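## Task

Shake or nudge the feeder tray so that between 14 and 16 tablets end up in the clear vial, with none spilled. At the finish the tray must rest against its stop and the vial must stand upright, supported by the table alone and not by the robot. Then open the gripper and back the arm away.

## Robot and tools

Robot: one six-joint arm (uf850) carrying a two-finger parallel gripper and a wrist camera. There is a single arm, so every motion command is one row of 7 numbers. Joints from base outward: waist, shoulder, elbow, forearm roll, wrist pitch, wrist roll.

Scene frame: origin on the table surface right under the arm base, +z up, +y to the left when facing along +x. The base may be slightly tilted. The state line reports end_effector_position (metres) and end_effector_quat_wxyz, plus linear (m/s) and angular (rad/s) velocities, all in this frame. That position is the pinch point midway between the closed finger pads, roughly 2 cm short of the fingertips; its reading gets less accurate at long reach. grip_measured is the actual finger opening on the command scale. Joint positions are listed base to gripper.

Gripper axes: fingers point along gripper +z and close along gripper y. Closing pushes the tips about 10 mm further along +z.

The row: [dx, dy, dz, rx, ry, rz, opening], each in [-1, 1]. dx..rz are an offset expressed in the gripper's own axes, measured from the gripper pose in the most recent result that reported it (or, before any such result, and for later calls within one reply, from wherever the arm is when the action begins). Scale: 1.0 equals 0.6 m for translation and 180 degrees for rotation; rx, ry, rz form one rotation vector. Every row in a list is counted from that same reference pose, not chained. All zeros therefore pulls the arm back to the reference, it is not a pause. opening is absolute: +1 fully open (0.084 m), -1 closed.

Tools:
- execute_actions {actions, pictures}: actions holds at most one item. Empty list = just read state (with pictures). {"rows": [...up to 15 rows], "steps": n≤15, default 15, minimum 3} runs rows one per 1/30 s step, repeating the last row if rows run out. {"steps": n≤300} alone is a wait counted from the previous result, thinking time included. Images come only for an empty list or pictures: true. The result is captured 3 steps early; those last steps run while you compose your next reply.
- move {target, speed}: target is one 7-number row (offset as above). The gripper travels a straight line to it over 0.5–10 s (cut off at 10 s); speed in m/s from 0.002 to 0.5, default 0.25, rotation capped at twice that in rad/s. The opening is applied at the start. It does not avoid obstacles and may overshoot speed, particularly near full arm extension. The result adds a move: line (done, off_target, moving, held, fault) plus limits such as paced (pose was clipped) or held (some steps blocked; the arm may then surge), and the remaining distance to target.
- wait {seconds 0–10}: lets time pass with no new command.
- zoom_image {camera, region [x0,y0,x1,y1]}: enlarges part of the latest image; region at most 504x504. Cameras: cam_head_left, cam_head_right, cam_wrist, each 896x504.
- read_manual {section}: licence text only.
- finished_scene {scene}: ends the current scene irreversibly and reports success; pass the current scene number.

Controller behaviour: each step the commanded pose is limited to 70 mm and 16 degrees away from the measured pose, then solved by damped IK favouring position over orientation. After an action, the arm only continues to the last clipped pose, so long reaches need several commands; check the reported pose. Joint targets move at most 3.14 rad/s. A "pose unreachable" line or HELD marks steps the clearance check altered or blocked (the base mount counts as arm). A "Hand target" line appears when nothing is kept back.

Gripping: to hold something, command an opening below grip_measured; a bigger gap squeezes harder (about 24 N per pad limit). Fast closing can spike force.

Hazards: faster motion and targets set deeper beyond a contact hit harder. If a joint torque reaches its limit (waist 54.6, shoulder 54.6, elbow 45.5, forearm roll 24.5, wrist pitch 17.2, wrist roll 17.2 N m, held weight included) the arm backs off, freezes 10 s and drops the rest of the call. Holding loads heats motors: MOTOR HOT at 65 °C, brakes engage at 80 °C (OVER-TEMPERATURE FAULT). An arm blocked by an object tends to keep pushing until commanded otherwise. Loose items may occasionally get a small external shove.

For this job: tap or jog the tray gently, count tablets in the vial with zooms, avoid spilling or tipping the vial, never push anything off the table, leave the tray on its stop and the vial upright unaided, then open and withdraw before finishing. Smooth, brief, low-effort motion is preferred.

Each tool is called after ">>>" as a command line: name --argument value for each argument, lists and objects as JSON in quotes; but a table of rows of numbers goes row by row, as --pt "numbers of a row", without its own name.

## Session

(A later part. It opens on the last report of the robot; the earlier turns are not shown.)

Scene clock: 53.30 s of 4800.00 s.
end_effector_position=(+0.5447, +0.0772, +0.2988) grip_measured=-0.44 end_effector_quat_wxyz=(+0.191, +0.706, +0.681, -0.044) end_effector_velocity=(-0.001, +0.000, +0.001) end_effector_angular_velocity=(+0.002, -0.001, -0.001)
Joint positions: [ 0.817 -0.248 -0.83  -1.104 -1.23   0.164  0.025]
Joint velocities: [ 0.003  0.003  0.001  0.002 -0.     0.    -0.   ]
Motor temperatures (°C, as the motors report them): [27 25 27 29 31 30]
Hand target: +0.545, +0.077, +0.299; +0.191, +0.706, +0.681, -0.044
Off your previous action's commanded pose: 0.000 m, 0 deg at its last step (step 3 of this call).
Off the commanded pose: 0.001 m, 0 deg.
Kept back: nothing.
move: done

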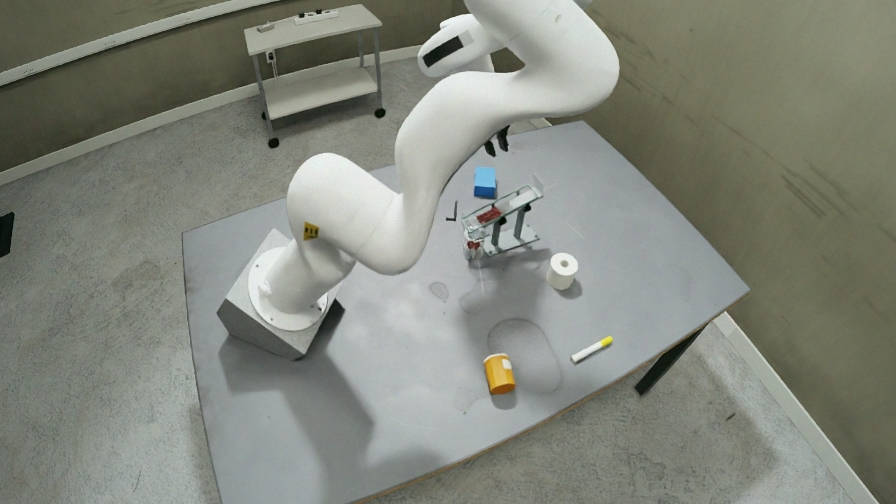

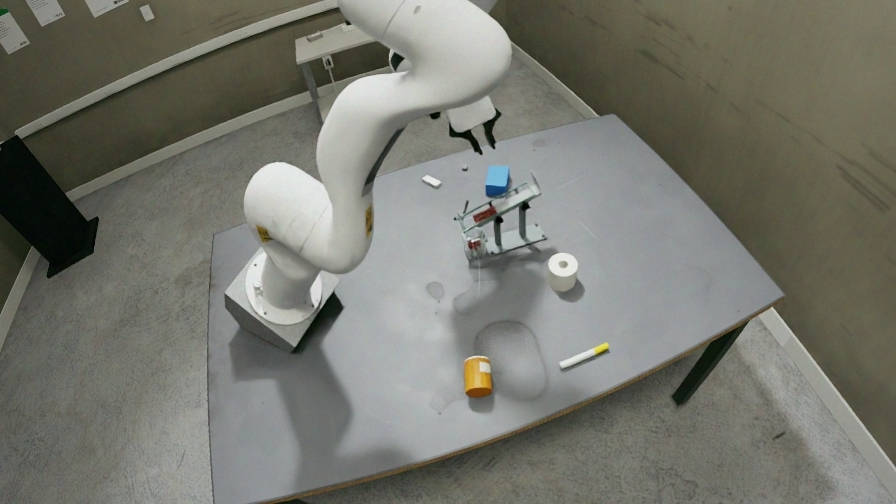

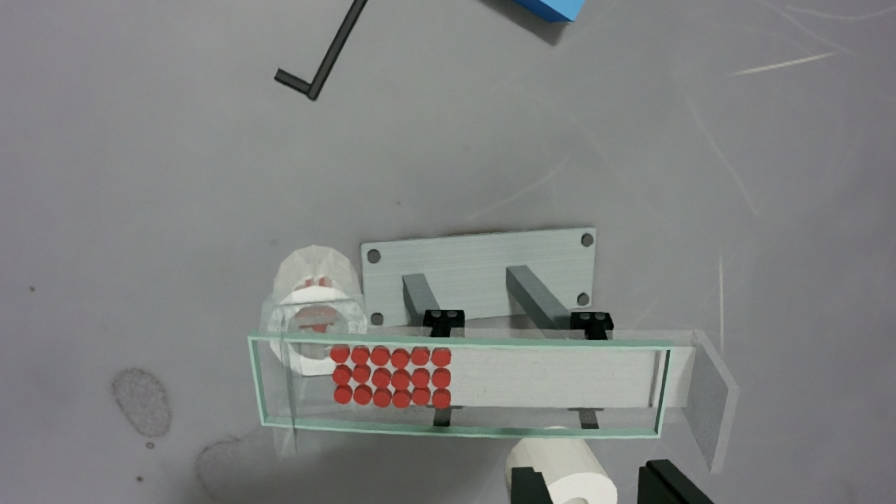

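The diagonal retreat caught the tab and jogged off another column. The vial now holds 18 tablets, two over the limit. I'll check the open section of the tray to see if I can pour a few back in.

>>> zoom_image --camera "cam_wrist" --region '[610, 310, 760, 480]'

Region (610, 310, 760, 480) of cam_wrist's 896x504 image, scaled by 2.965, with more detail than that image has; it fills the left 445 columns of this view, and the rest is white.

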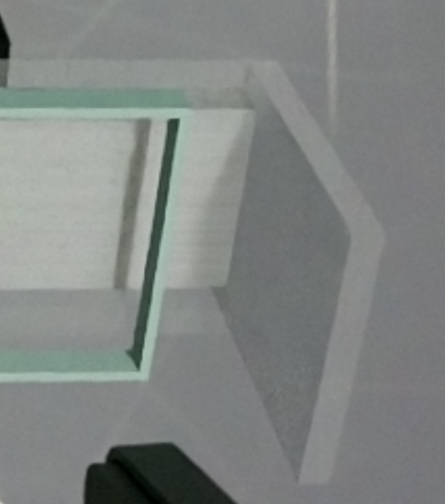

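>>> move --target '[-0.2057, -0.0827, 0.1048, 0.1449, 0.2603, -0.0278, 0.45]' --speed 0.3

Scene clock: 63.97 s of 4800.00 s.
end_effector_position=(+0.5005, -0.0618, +0.2704) grip_measured=+0.44 end_effector_quat_wxyz=(-0.252, +0.660, +0.703, +0.081) end_effector_velocity=(-0.000, -0.001, -0.000) end_effector_angular_velocity=(+0.006, +0.003, +0.002)
Joint positions: [ 0.061  0.252 -0.656 -0.006 -0.7   -1.54   0.063]
Joint velocities: [-0.007 -0.002 -0.002  0.012 -0.003 -0.017  0.   ]
Motor temperatures (°C, as the motors report them): [27 25 27 29 31 30]
Hand target: +0.500, -0.062, +0.270; -0.252, +0.661, +0.702, +0.081
Off the commanded pose: 0.002 m, 0 deg.
Kept back: nothing.
After step 90, 5.47 s passed at rest.
move: done

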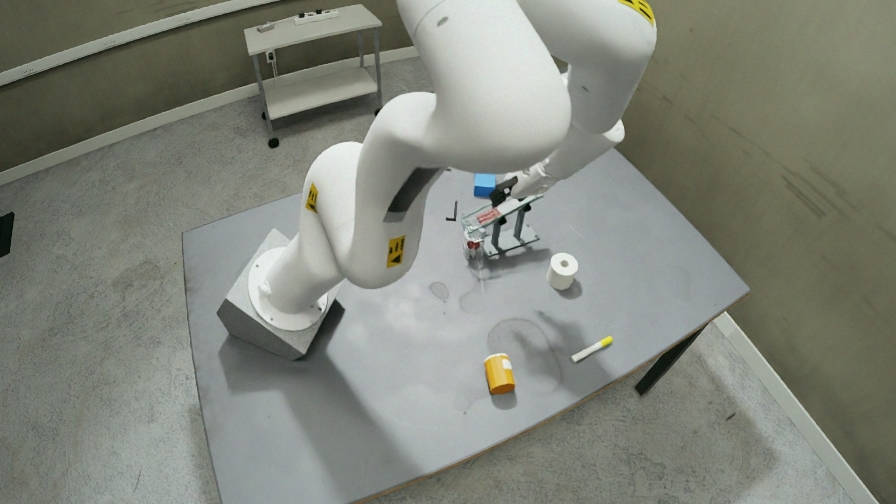

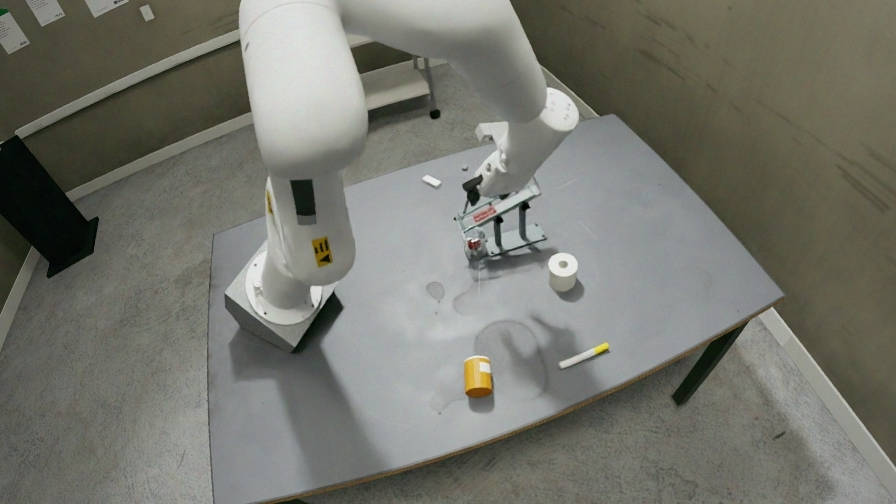

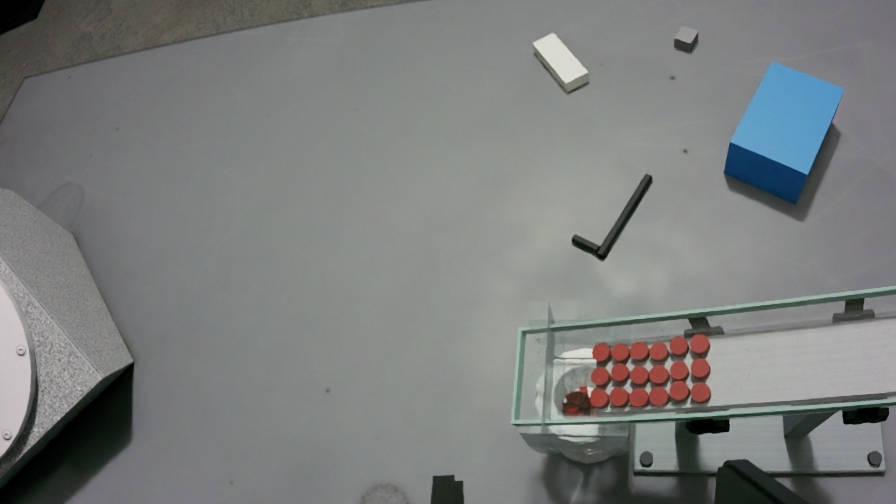

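>>> execute_actions --actions '[]'

Scene clock: 64.77 s of 4800.00 s.
end_effector_position=(+0.5005, -0.0618, +0.2704) grip_measured=+0.44 end_effector_quat_wxyz=(-0.252, +0.661, +0.702, +0.081) end_effector_velocity=(-0.000, +0.000, +0.000) end_effector_angular_velocity=(+0.001, +0.001, -0.001)
Joint positions: [ 0.061  0.252 -0.656 -0.005 -0.7   -1.542  0.063]
Joint velocities: [0.    0.    0.    0.002 0.    0.    0.   ]
Motor temperatures (°C, as the motors report them): [27 25 27 29 31 30]
Hand target: +0.500, -0.062, +0.270; -0.252, +0.661, +0.702, +0.081
Off the commanded pose: 0.002 m, 0 deg.
Kept back: nothing.
Steps of this call (steps 1 to 24: nothing new was sent). Readings (end_effector_position):
1: (+0.5005, -0.0618, +0.2704)
2: (+0.5005, -0.0618, +0.2704)
4: (+0.5005, -0.0618, +0.2704)
8: (+0.5005, -0.0618, +0.2704)
24: the state above

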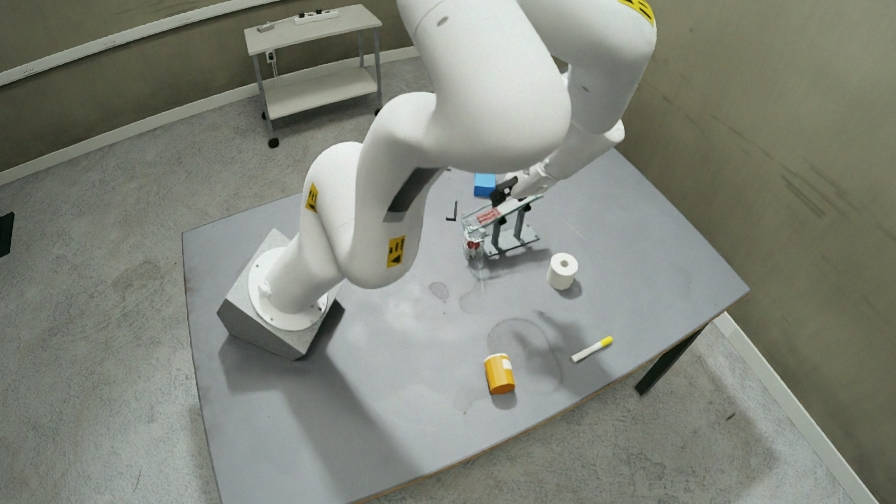

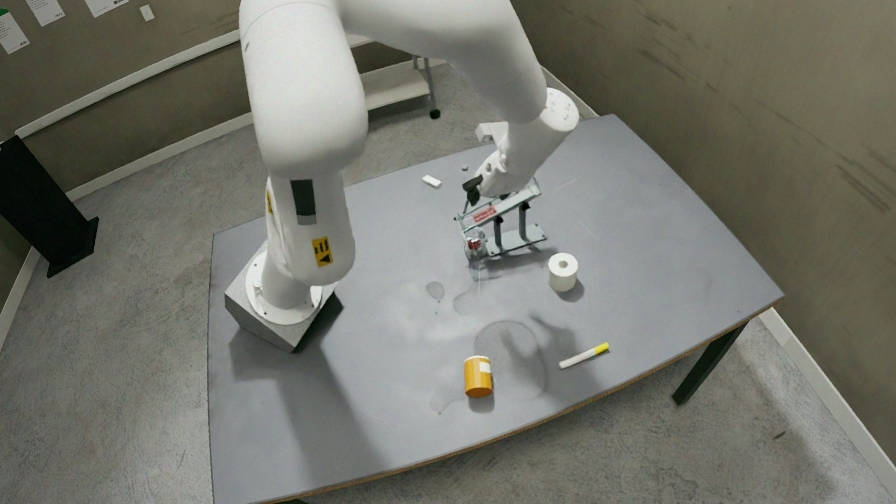

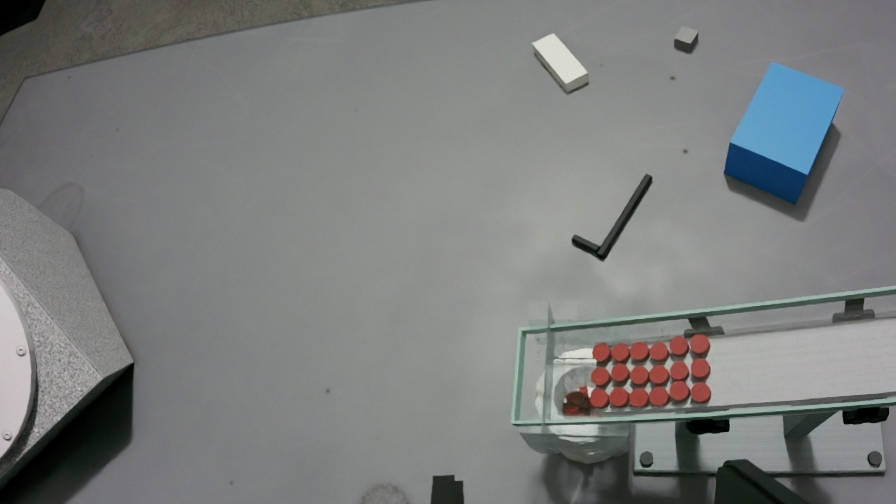

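>>> move --target '[-0.1681, 0.0483, 0.3209, -0.0747, 0.2611, -0.0330, 0.45]' --speed 0.35

Scene clock: 73.40 s of 4800.00 s.
end_effector_position=(+0.4785, -0.0621, +0.0512) grip_measured=+0.44 end_effector_quat_wxyz=(-0.430, +0.562, +0.563, +0.427) end_effector_velocity=(-0.001, +0.000, -0.002) end_effector_angular_velocity=(+0.005, +0.002, -0.002)
Joint positions: [-0.592 -0.557 -0.823  1.151 -1.001 -3.422  0.063]
Joint velocities: [-0.002 -0.007 -0.003  0.001 -0.004 -0.003  0.   ]
Motor temperatures (°C, as the motors report them): [27 25 27 29 31 30]
Hand target: +0.478, -0.062, +0.051; -0.430, +0.562, +0.563, +0.427
Off the commanded pose: 0.003 m, 0 deg.
Kept back: nothing.
After step 90, 3.83 s passed at rest.
move: done

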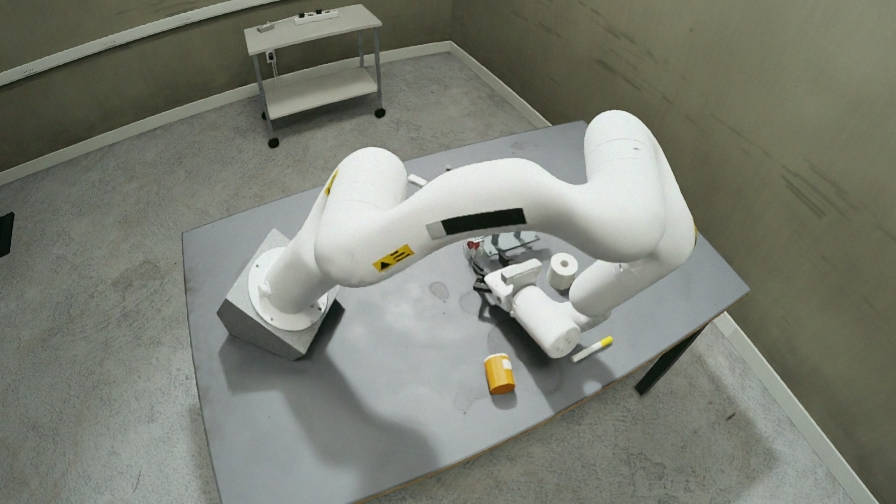

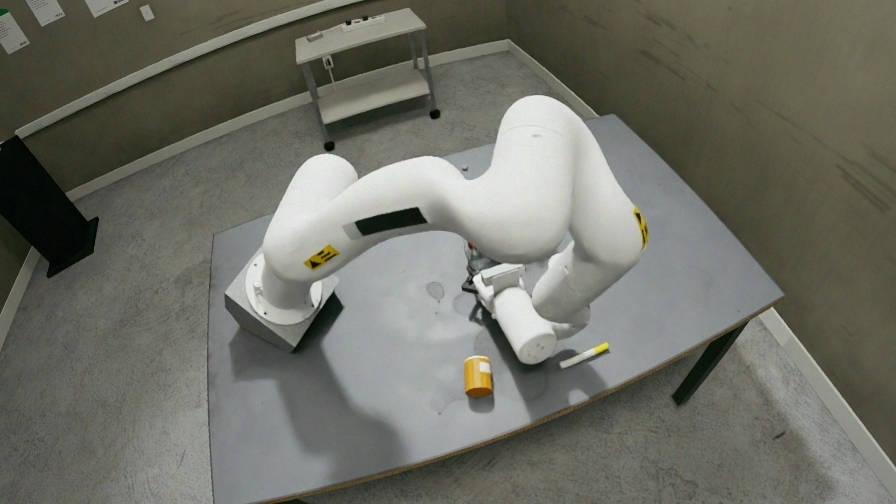

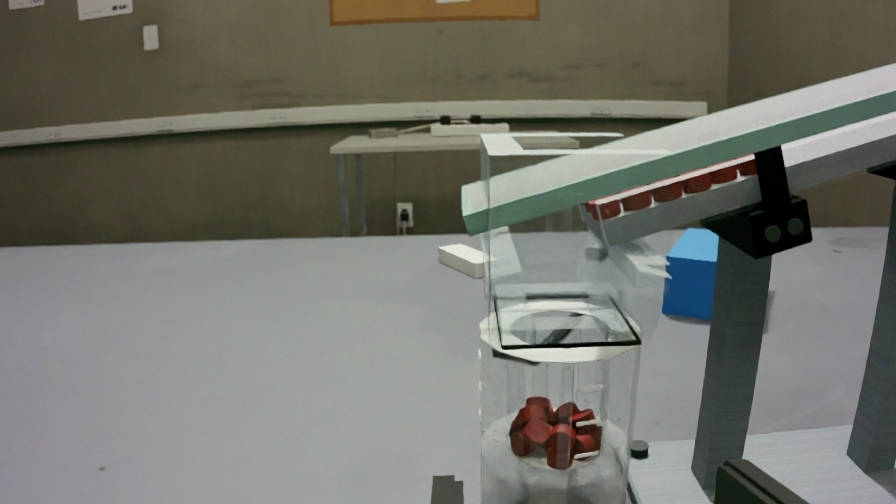

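>>> move --target '[0.0268, 0.007, 0.1431, 0, 0, 0, 0.45]' --speed 0.12

Scene clock: 78.60 s of 4800.00 s.
end_effector_position=(+0.4827, +0.0250, +0.0442) grip_measured=+0.44 end_effector_quat_wxyz=(-0.430, +0.562, +0.563, +0.427) end_effector_velocity=(-0.000, +0.002, -0.000) end_effector_angular_velocity=(+0.000, +0.001, -0.000)
Joint positions: [-0.424 -0.626 -0.788  1.375 -0.936 -3.529  0.063]
Joint velocities: [ 0.003 -0.002  0.     0.004  0.001 -0.001 -0.   ]
Motor temperatures (°C, as the motors report them): [27 25 27 29 31 30]
Hand target: +0.483, +0.025, +0.044; -0.430, +0.562, +0.563, +0.427
Off the commanded pose: 0.000 m, 0 deg.
Kept back: nothing.
After step 90, 1.07 s passed at rest.
move: done

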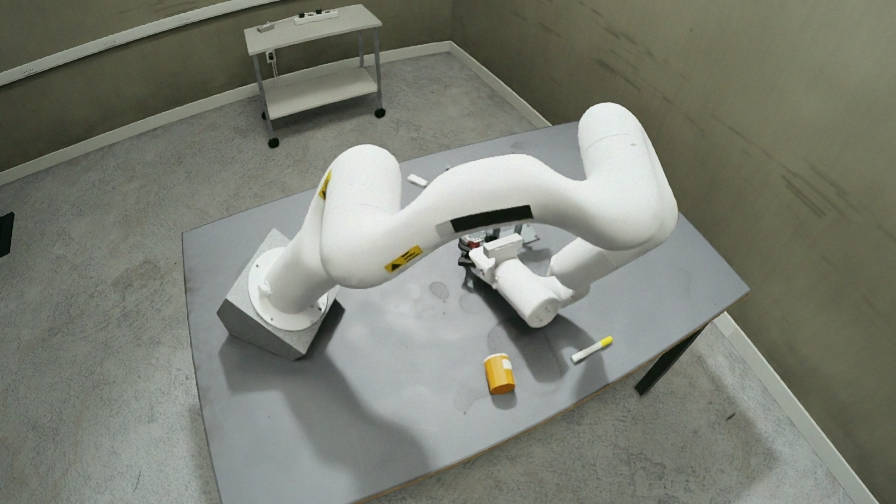

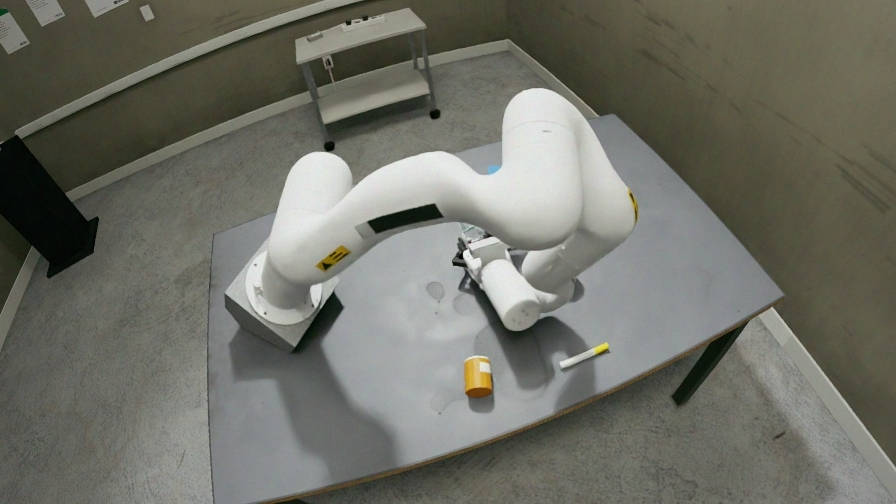

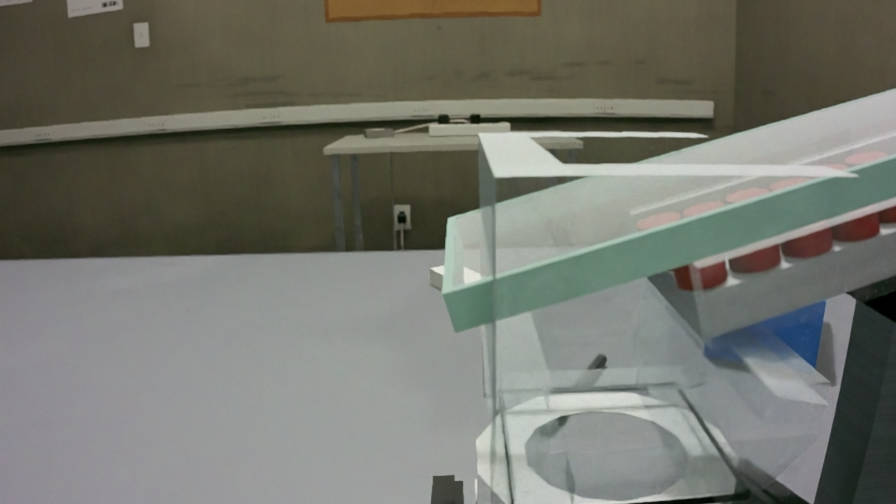

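>>> execute_actions --actions '[{"rows": [[0,0,0,0,0,0,0.38],[0,0,0,0,0,0,0.32],[0,0,0,0,0,0,0.27],[0,0,0,0,0,0,0.23],[0,0,0,0,0,0,0.18],[0,0,0,0,0,0,0.12],[0,0,0,0,0,0,0.05],[0,0,0,0,0,0,-0.03],[0,0,0,0,0,0,-0.12],[0,0,0,0,0,0,-0.2]], "steps": 13}]'

Scene clock: 79.13 s of 4800.00 s.
end_effector_position=(+0.4827, +0.0250, +0.0442) grip_measured=+0.23 end_effector_quat_wxyz=(-0.430, +0.562, +0.563, +0.427) end_effector_velocity=(-0.000, +0.000, -0.000) end_effector_angular_velocity=(+0.000, +0.000, +0.001)
Joint positions: [-0.424 -0.626 -0.788  1.375 -0.937 -3.529  0.054]
Joint velocities: [-0.    -0.    -0.    -0.002  0.     0.001  0.   ]
Motor temperatures (°C, as the motors report them): [27 25 27 29 31 30]
Steps of this call (steps 1 to 6: nothing new was sent; steps 7 to 16: the first 10 steps of this action). Readings (end_effector_position):
7: (+0.4826, +0.0251, +0.0442)
8: (+0.4826, +0.0251, +0.0442)
10: (+0.4827, +0.0250, +0.0442)
14: (+0.4827, +0.0250, +0.0442)
16: the state above

>>> move --target '[-0.0326, 0, -0.1379, 0, 0, 0, -0.2]' --speed 0.12

Scene clock: 80.47 s of 4800.00 s.
end_effector_position=(+0.4826, -0.0600, +0.0471) grip_measured=+0.23 end_effector_quat_wxyz=(-0.430, +0.562, +0.563, +0.427) end_effector_velocity=(+0.000, -0.001, -0.000) end_effector_angular_velocity=(-0.000, +0.001, +0.000)
Joint positions: [-0.585 -0.57  -0.837  1.156 -1.    -3.419  0.054]
Joint velocities: [-0.002  0.    -0.002 -0.004 -0.001  0.003  0.   ]
Motor temperatures (°C, as the motors report them): [27 25 27 29 31 30]
Hand target: +0.483, -0.060, +0.047; -0.430, +0.562, +0.563, +0.427
Off your previous action's commanded pose: 0.000 m, 0 deg at its last step (step 3 of this call).
Off the commanded pose: 0.000 m, 0 deg.
Kept back: nothing.
move: done

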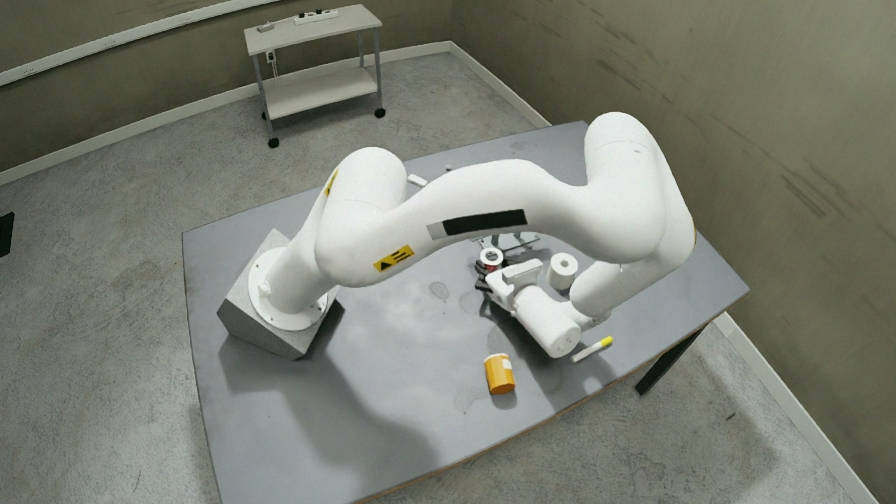

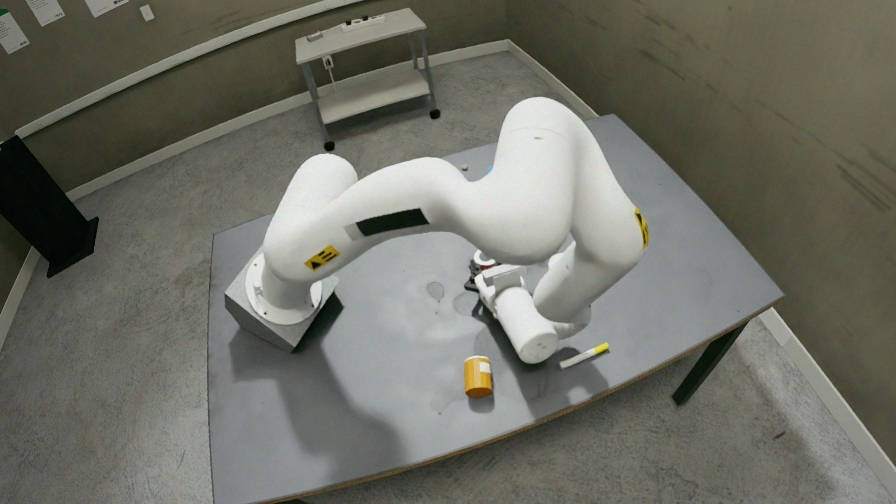

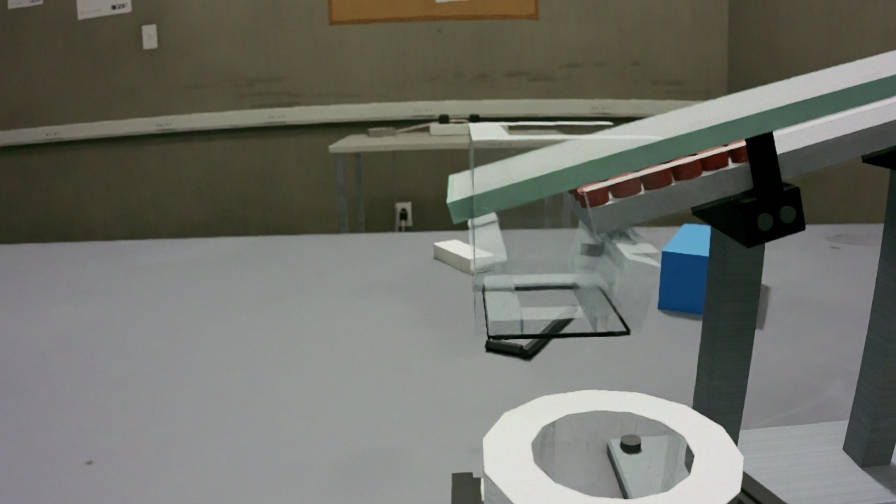

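>>> zoom_image --camera "cam_wrist" --region '[440, 360, 800, 504]'

Region (440, 360, 800, 504) of cam_wrist's 896x504 image, scaled by 1.400, with more detail than that image has; it fills the top 202 rows of this view, and the rest is white.

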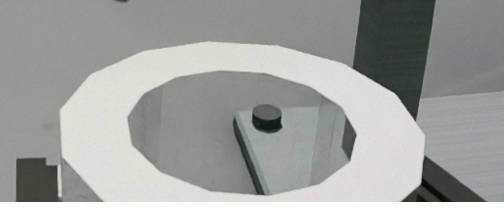

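>>> move --target '[0.3742, 0.129, -0.1021, 0, -0.315, 0, -0.2]' --speed 0.22

Scene clock: 86.27 s of 4800.00 s.
end_effector_position=(+0.5627, -0.0594, +0.2811) grip_measured=+0.23 end_effector_quat_wxyz=(-0.112, +0.698, +0.699, +0.111) end_effector_velocity=(-0.000, +0.000, +0.000) end_effector_angular_velocity=(-0.008, +0.000, -0.002)
Joint positions: [ 0.203  0.261 -0.677 -0.451 -0.558 -1.027  0.054]
Joint velocities: [ 0.007 -0.001  0.    -0.019 -0.005  0.025  0.   ]
Motor temperatures (°C, as the motors report them): [27 25 27 29 31 30]
Hand target: +0.563, -0.059, +0.281; -0.111, +0.698, +0.699, +0.111
Off the commanded pose: 0.003 m, 0 deg.
Kept back: nothing.
move: done

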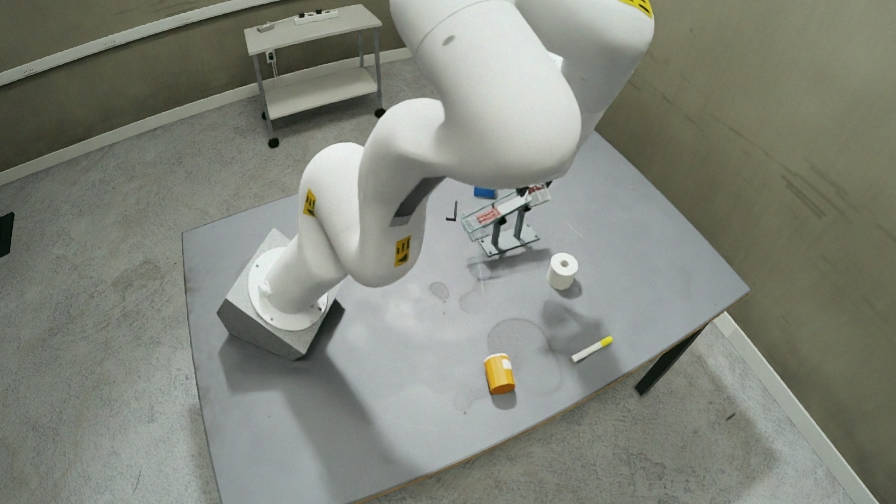

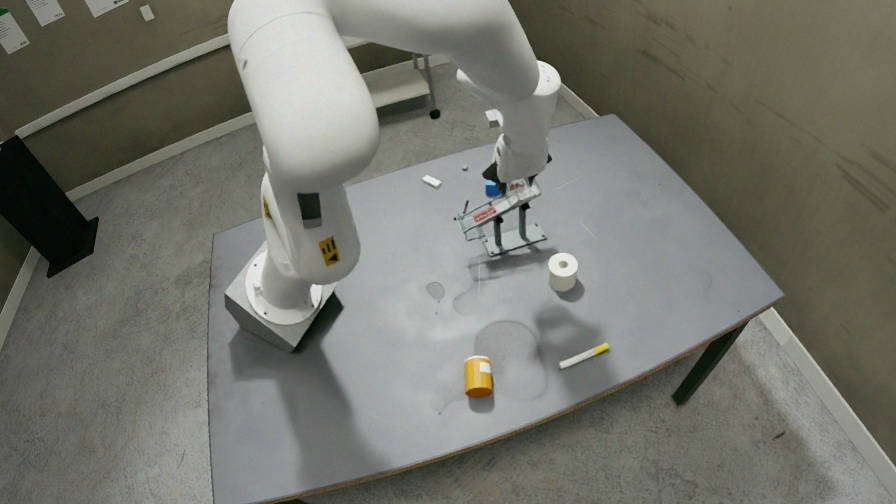

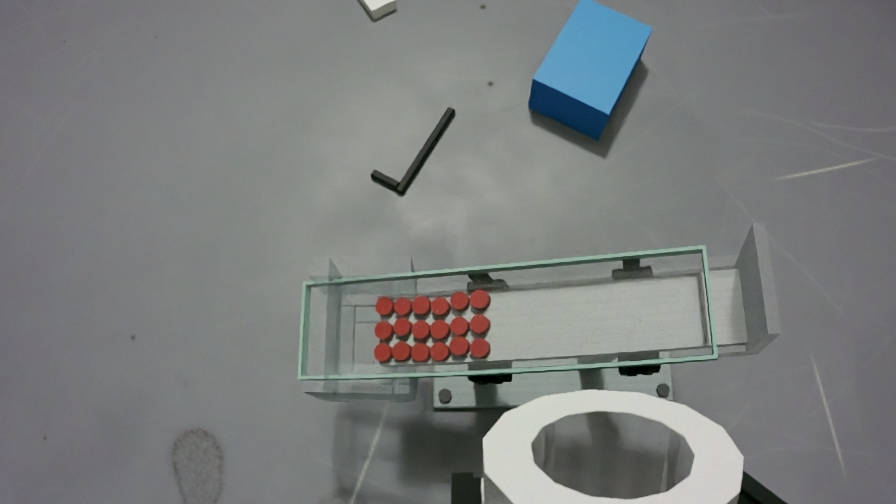

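>>> move --target '[0.1197, 0.0207, 0.1026, -0.1558, 0.0006, 0.4758, -0.2]' --speed 0.4

Scene clock: 90.47 s of 4800.00 s.
end_effector_position=(+0.5745, +0.0290, +0.2450) grip_measured=+0.23 end_effector_quat_wxyz=(-0.002, +0.988, +0.000, +0.157) end_effector_velocity=(+0.000, +0.000, -0.000) end_effector_angular_velocity=(-0.001, -0.004, -0.004)
Joint positions: [ 0.561 -0.008 -0.604 -1.481 -0.783  1.796  0.054]
Joint velocities: [ 0.002 -0.002  0.001 -0.006 -0.004  0.011  0.   ]
Motor temperatures (°C, as the motors report them): [27 25 27 29 31 30]
Hand target: +0.574, +0.029, +0.245; -0.002, +0.988, -0.000, +0.157
Off the commanded pose: 0.001 m, 0 deg.
Kept back: nothing.
move: done

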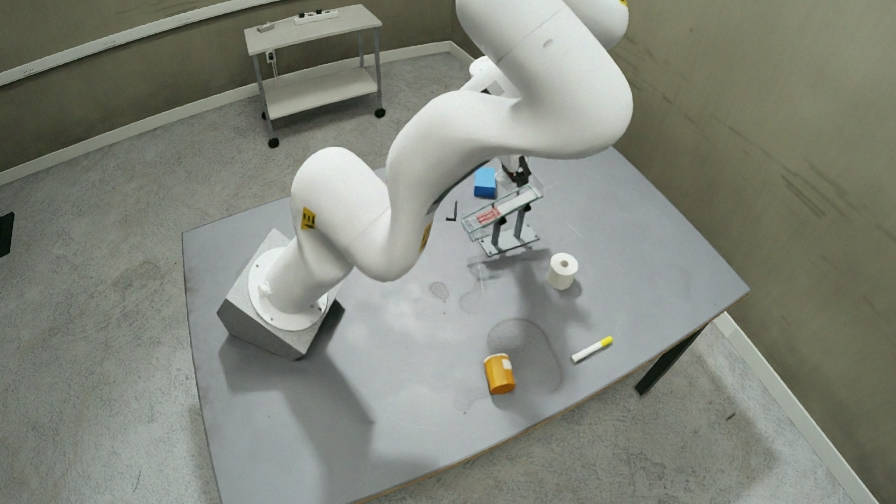

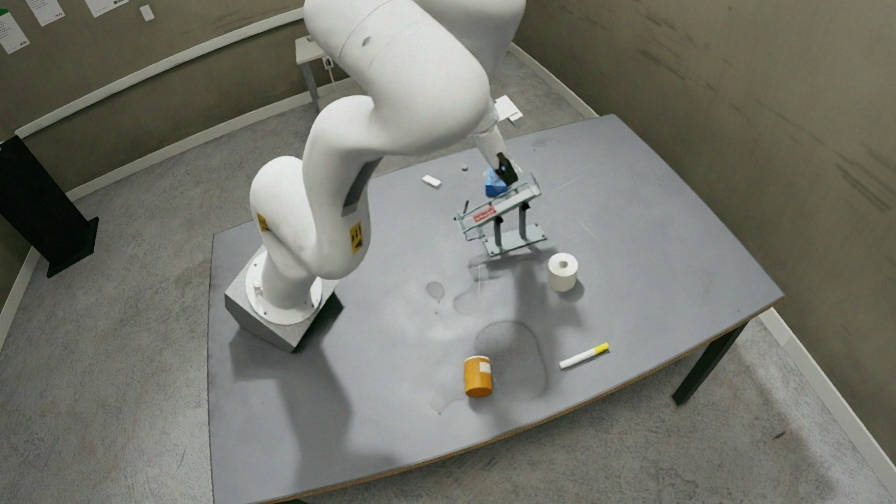

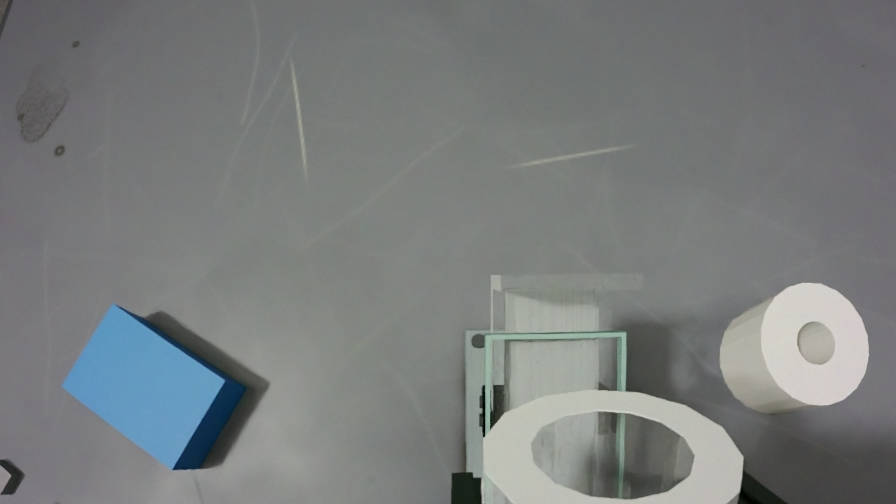

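>>> zoom_image --camera "cam_wrist" --region '[450, 260, 670, 420]'

>>> zoom_image --camera "cam_head_right" --region '[450, 130, 570, 230]'

Region (450, 260, 670, 420) of cam_wrist's 896x504 image, scaled by 2.291, with more detail than that image has; it fills the top 367 rows of this view, and the rest is white.

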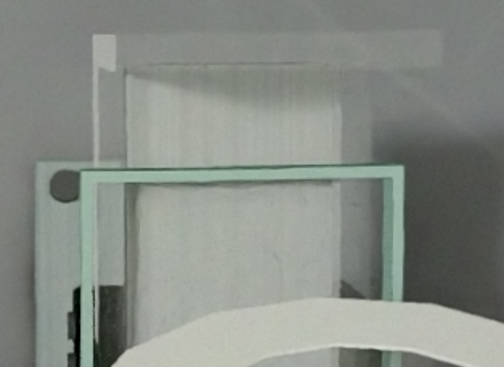

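Region (450, 130, 570, 230) of cam_head_right's 896x504 image, scaled by 4.200, with more detail than that image has.

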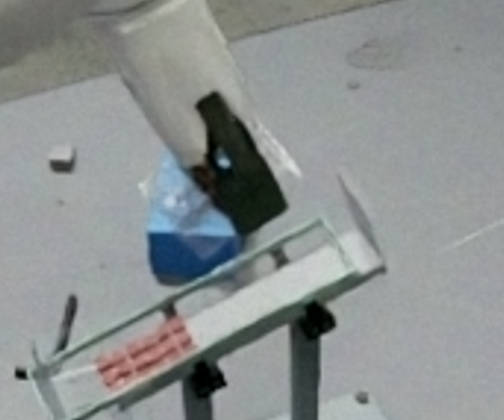

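>>> move --target '[0.0269, 0.0053, 0.089, 0, -0.0967, 0, -0.2]' --speed 0.1

Scene clock: 97.13 s of 4800.00 s.
end_effector_position=(+0.6065, +0.0256, +0.1989) grip_measured=+0.23 end_effector_quat_wxyz=(-0.002, +1.000, +0.000, +0.006) end_effector_velocity=(+0.000, -0.000, -0.000) end_effector_angular_velocity=(-0.001, +0.004, +0.001)
Joint positions: [ 0.407 -0.187 -0.856 -1.052 -0.719  1.323  0.054]
Joint velocities: [-0.002 -0.002 -0.004  0.007 -0.002 -0.009  0.   ]
Motor temperatures (°C, as the motors report them): [27 25 27 29 31 30]
Hand target: +0.607, +0.026, +0.199; -0.002, +1.000, +0.000, +0.006
Off the commanded pose: 0.001 m, 0 deg.
Kept back: nothing.
After step 90, 1.80 s passed at rest.
move: done

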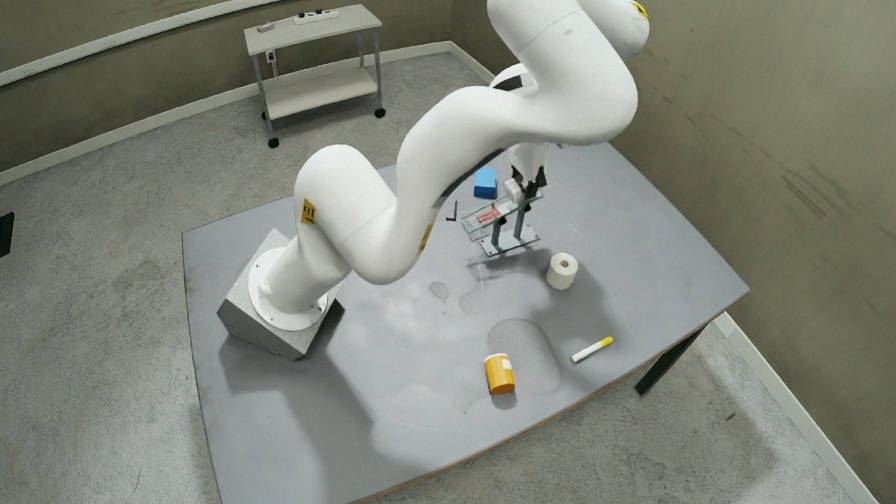

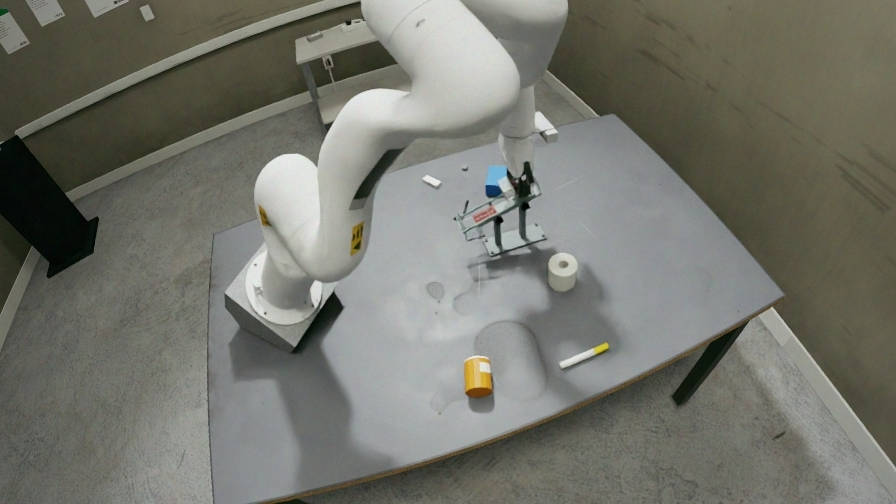

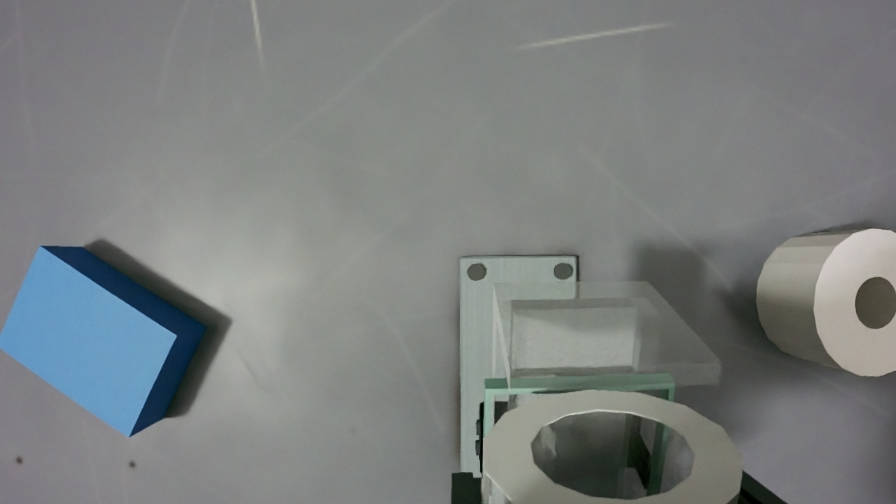

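>>> zoom_image --camera "cam_wrist" --region '[470, 270, 750, 504]'

>>> zoom_image --camera "cam_head_right" --region '[470, 140, 570, 230]'

Region (470, 270, 750, 504) of cam_wrist's 896x504 image, scaled by 1.800, with more detail than that image has; it fills the top 421 rows of this view, and the rest is white.

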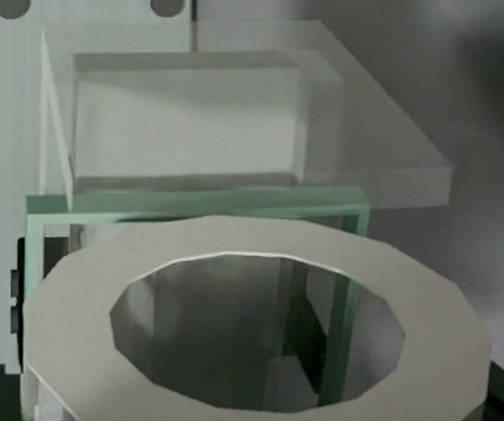

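Region (470, 140, 570, 230) of cam_head_right's 896x504 image, scaled by 5.040, with more detail than that image has; it fills the top 454 rows of this view, and the rest is white.

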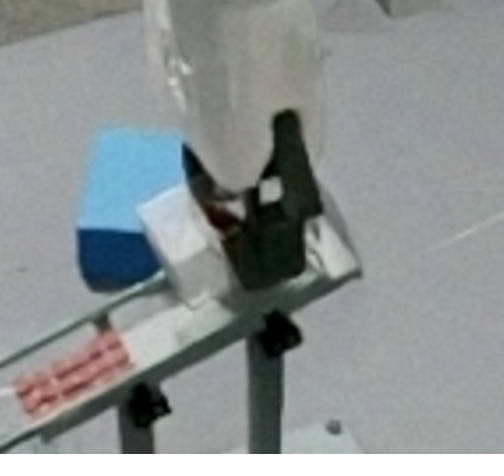

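>>> move --target '[0.0116, 0, -0.0045, 0, -0.0556, 0, -0.2]' --speed 0.08

Scene clock: 99.87 s of 4800.00 s.
end_effector_position=(+0.6135, +0.0254, +0.2015) grip_measured=+0.23 end_effector_quat_wxyz=(-0.002, +0.997, +0.000, -0.080) end_effector_velocity=(+0.000, -0.000, +0.000) end_effector_angular_velocity=(-0.000, +0.005, +0.000)
Joint positions: [ 0.374 -0.255 -0.993 -0.773 -0.811  1.055  0.054]
Joint velocities: [-0.001 -0.002 -0.004  0.007 -0.004 -0.007 -0.   ]
Motor temperatures (°C, as the motors report them): [27 25 27 29 31 30]
Hand target: +0.613, +0.025, +0.201; -0.002, +0.997, +0.000, -0.081
Off the commanded pose: 0.000 m, 0 deg.
Kept back: nothing.
move: done

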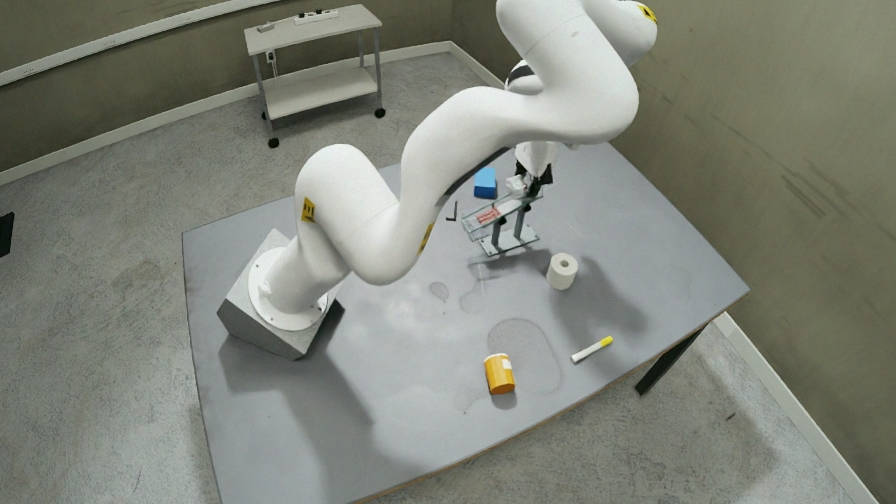

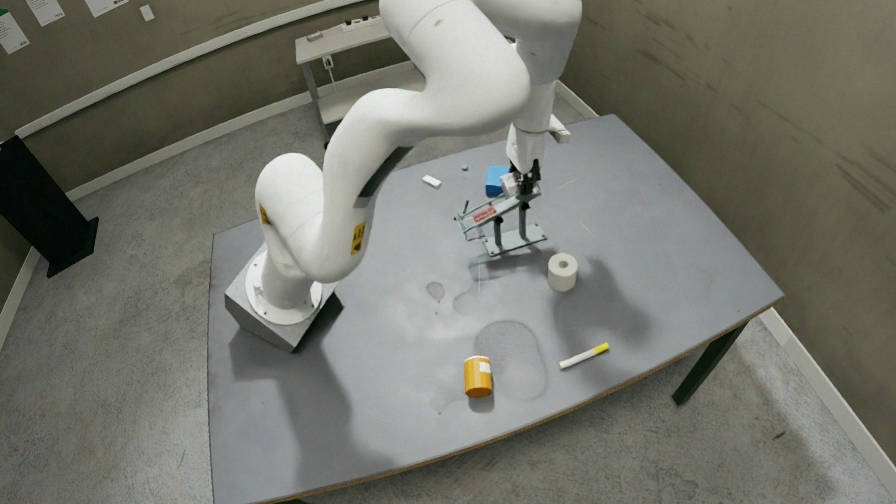

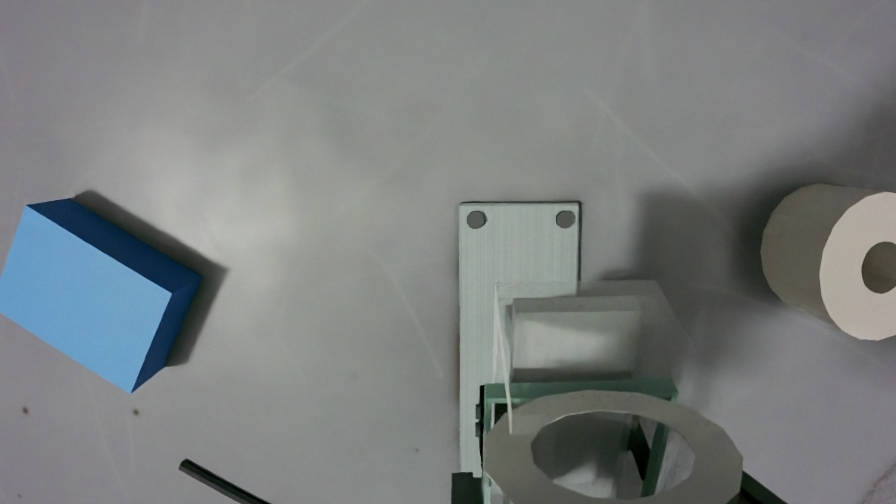

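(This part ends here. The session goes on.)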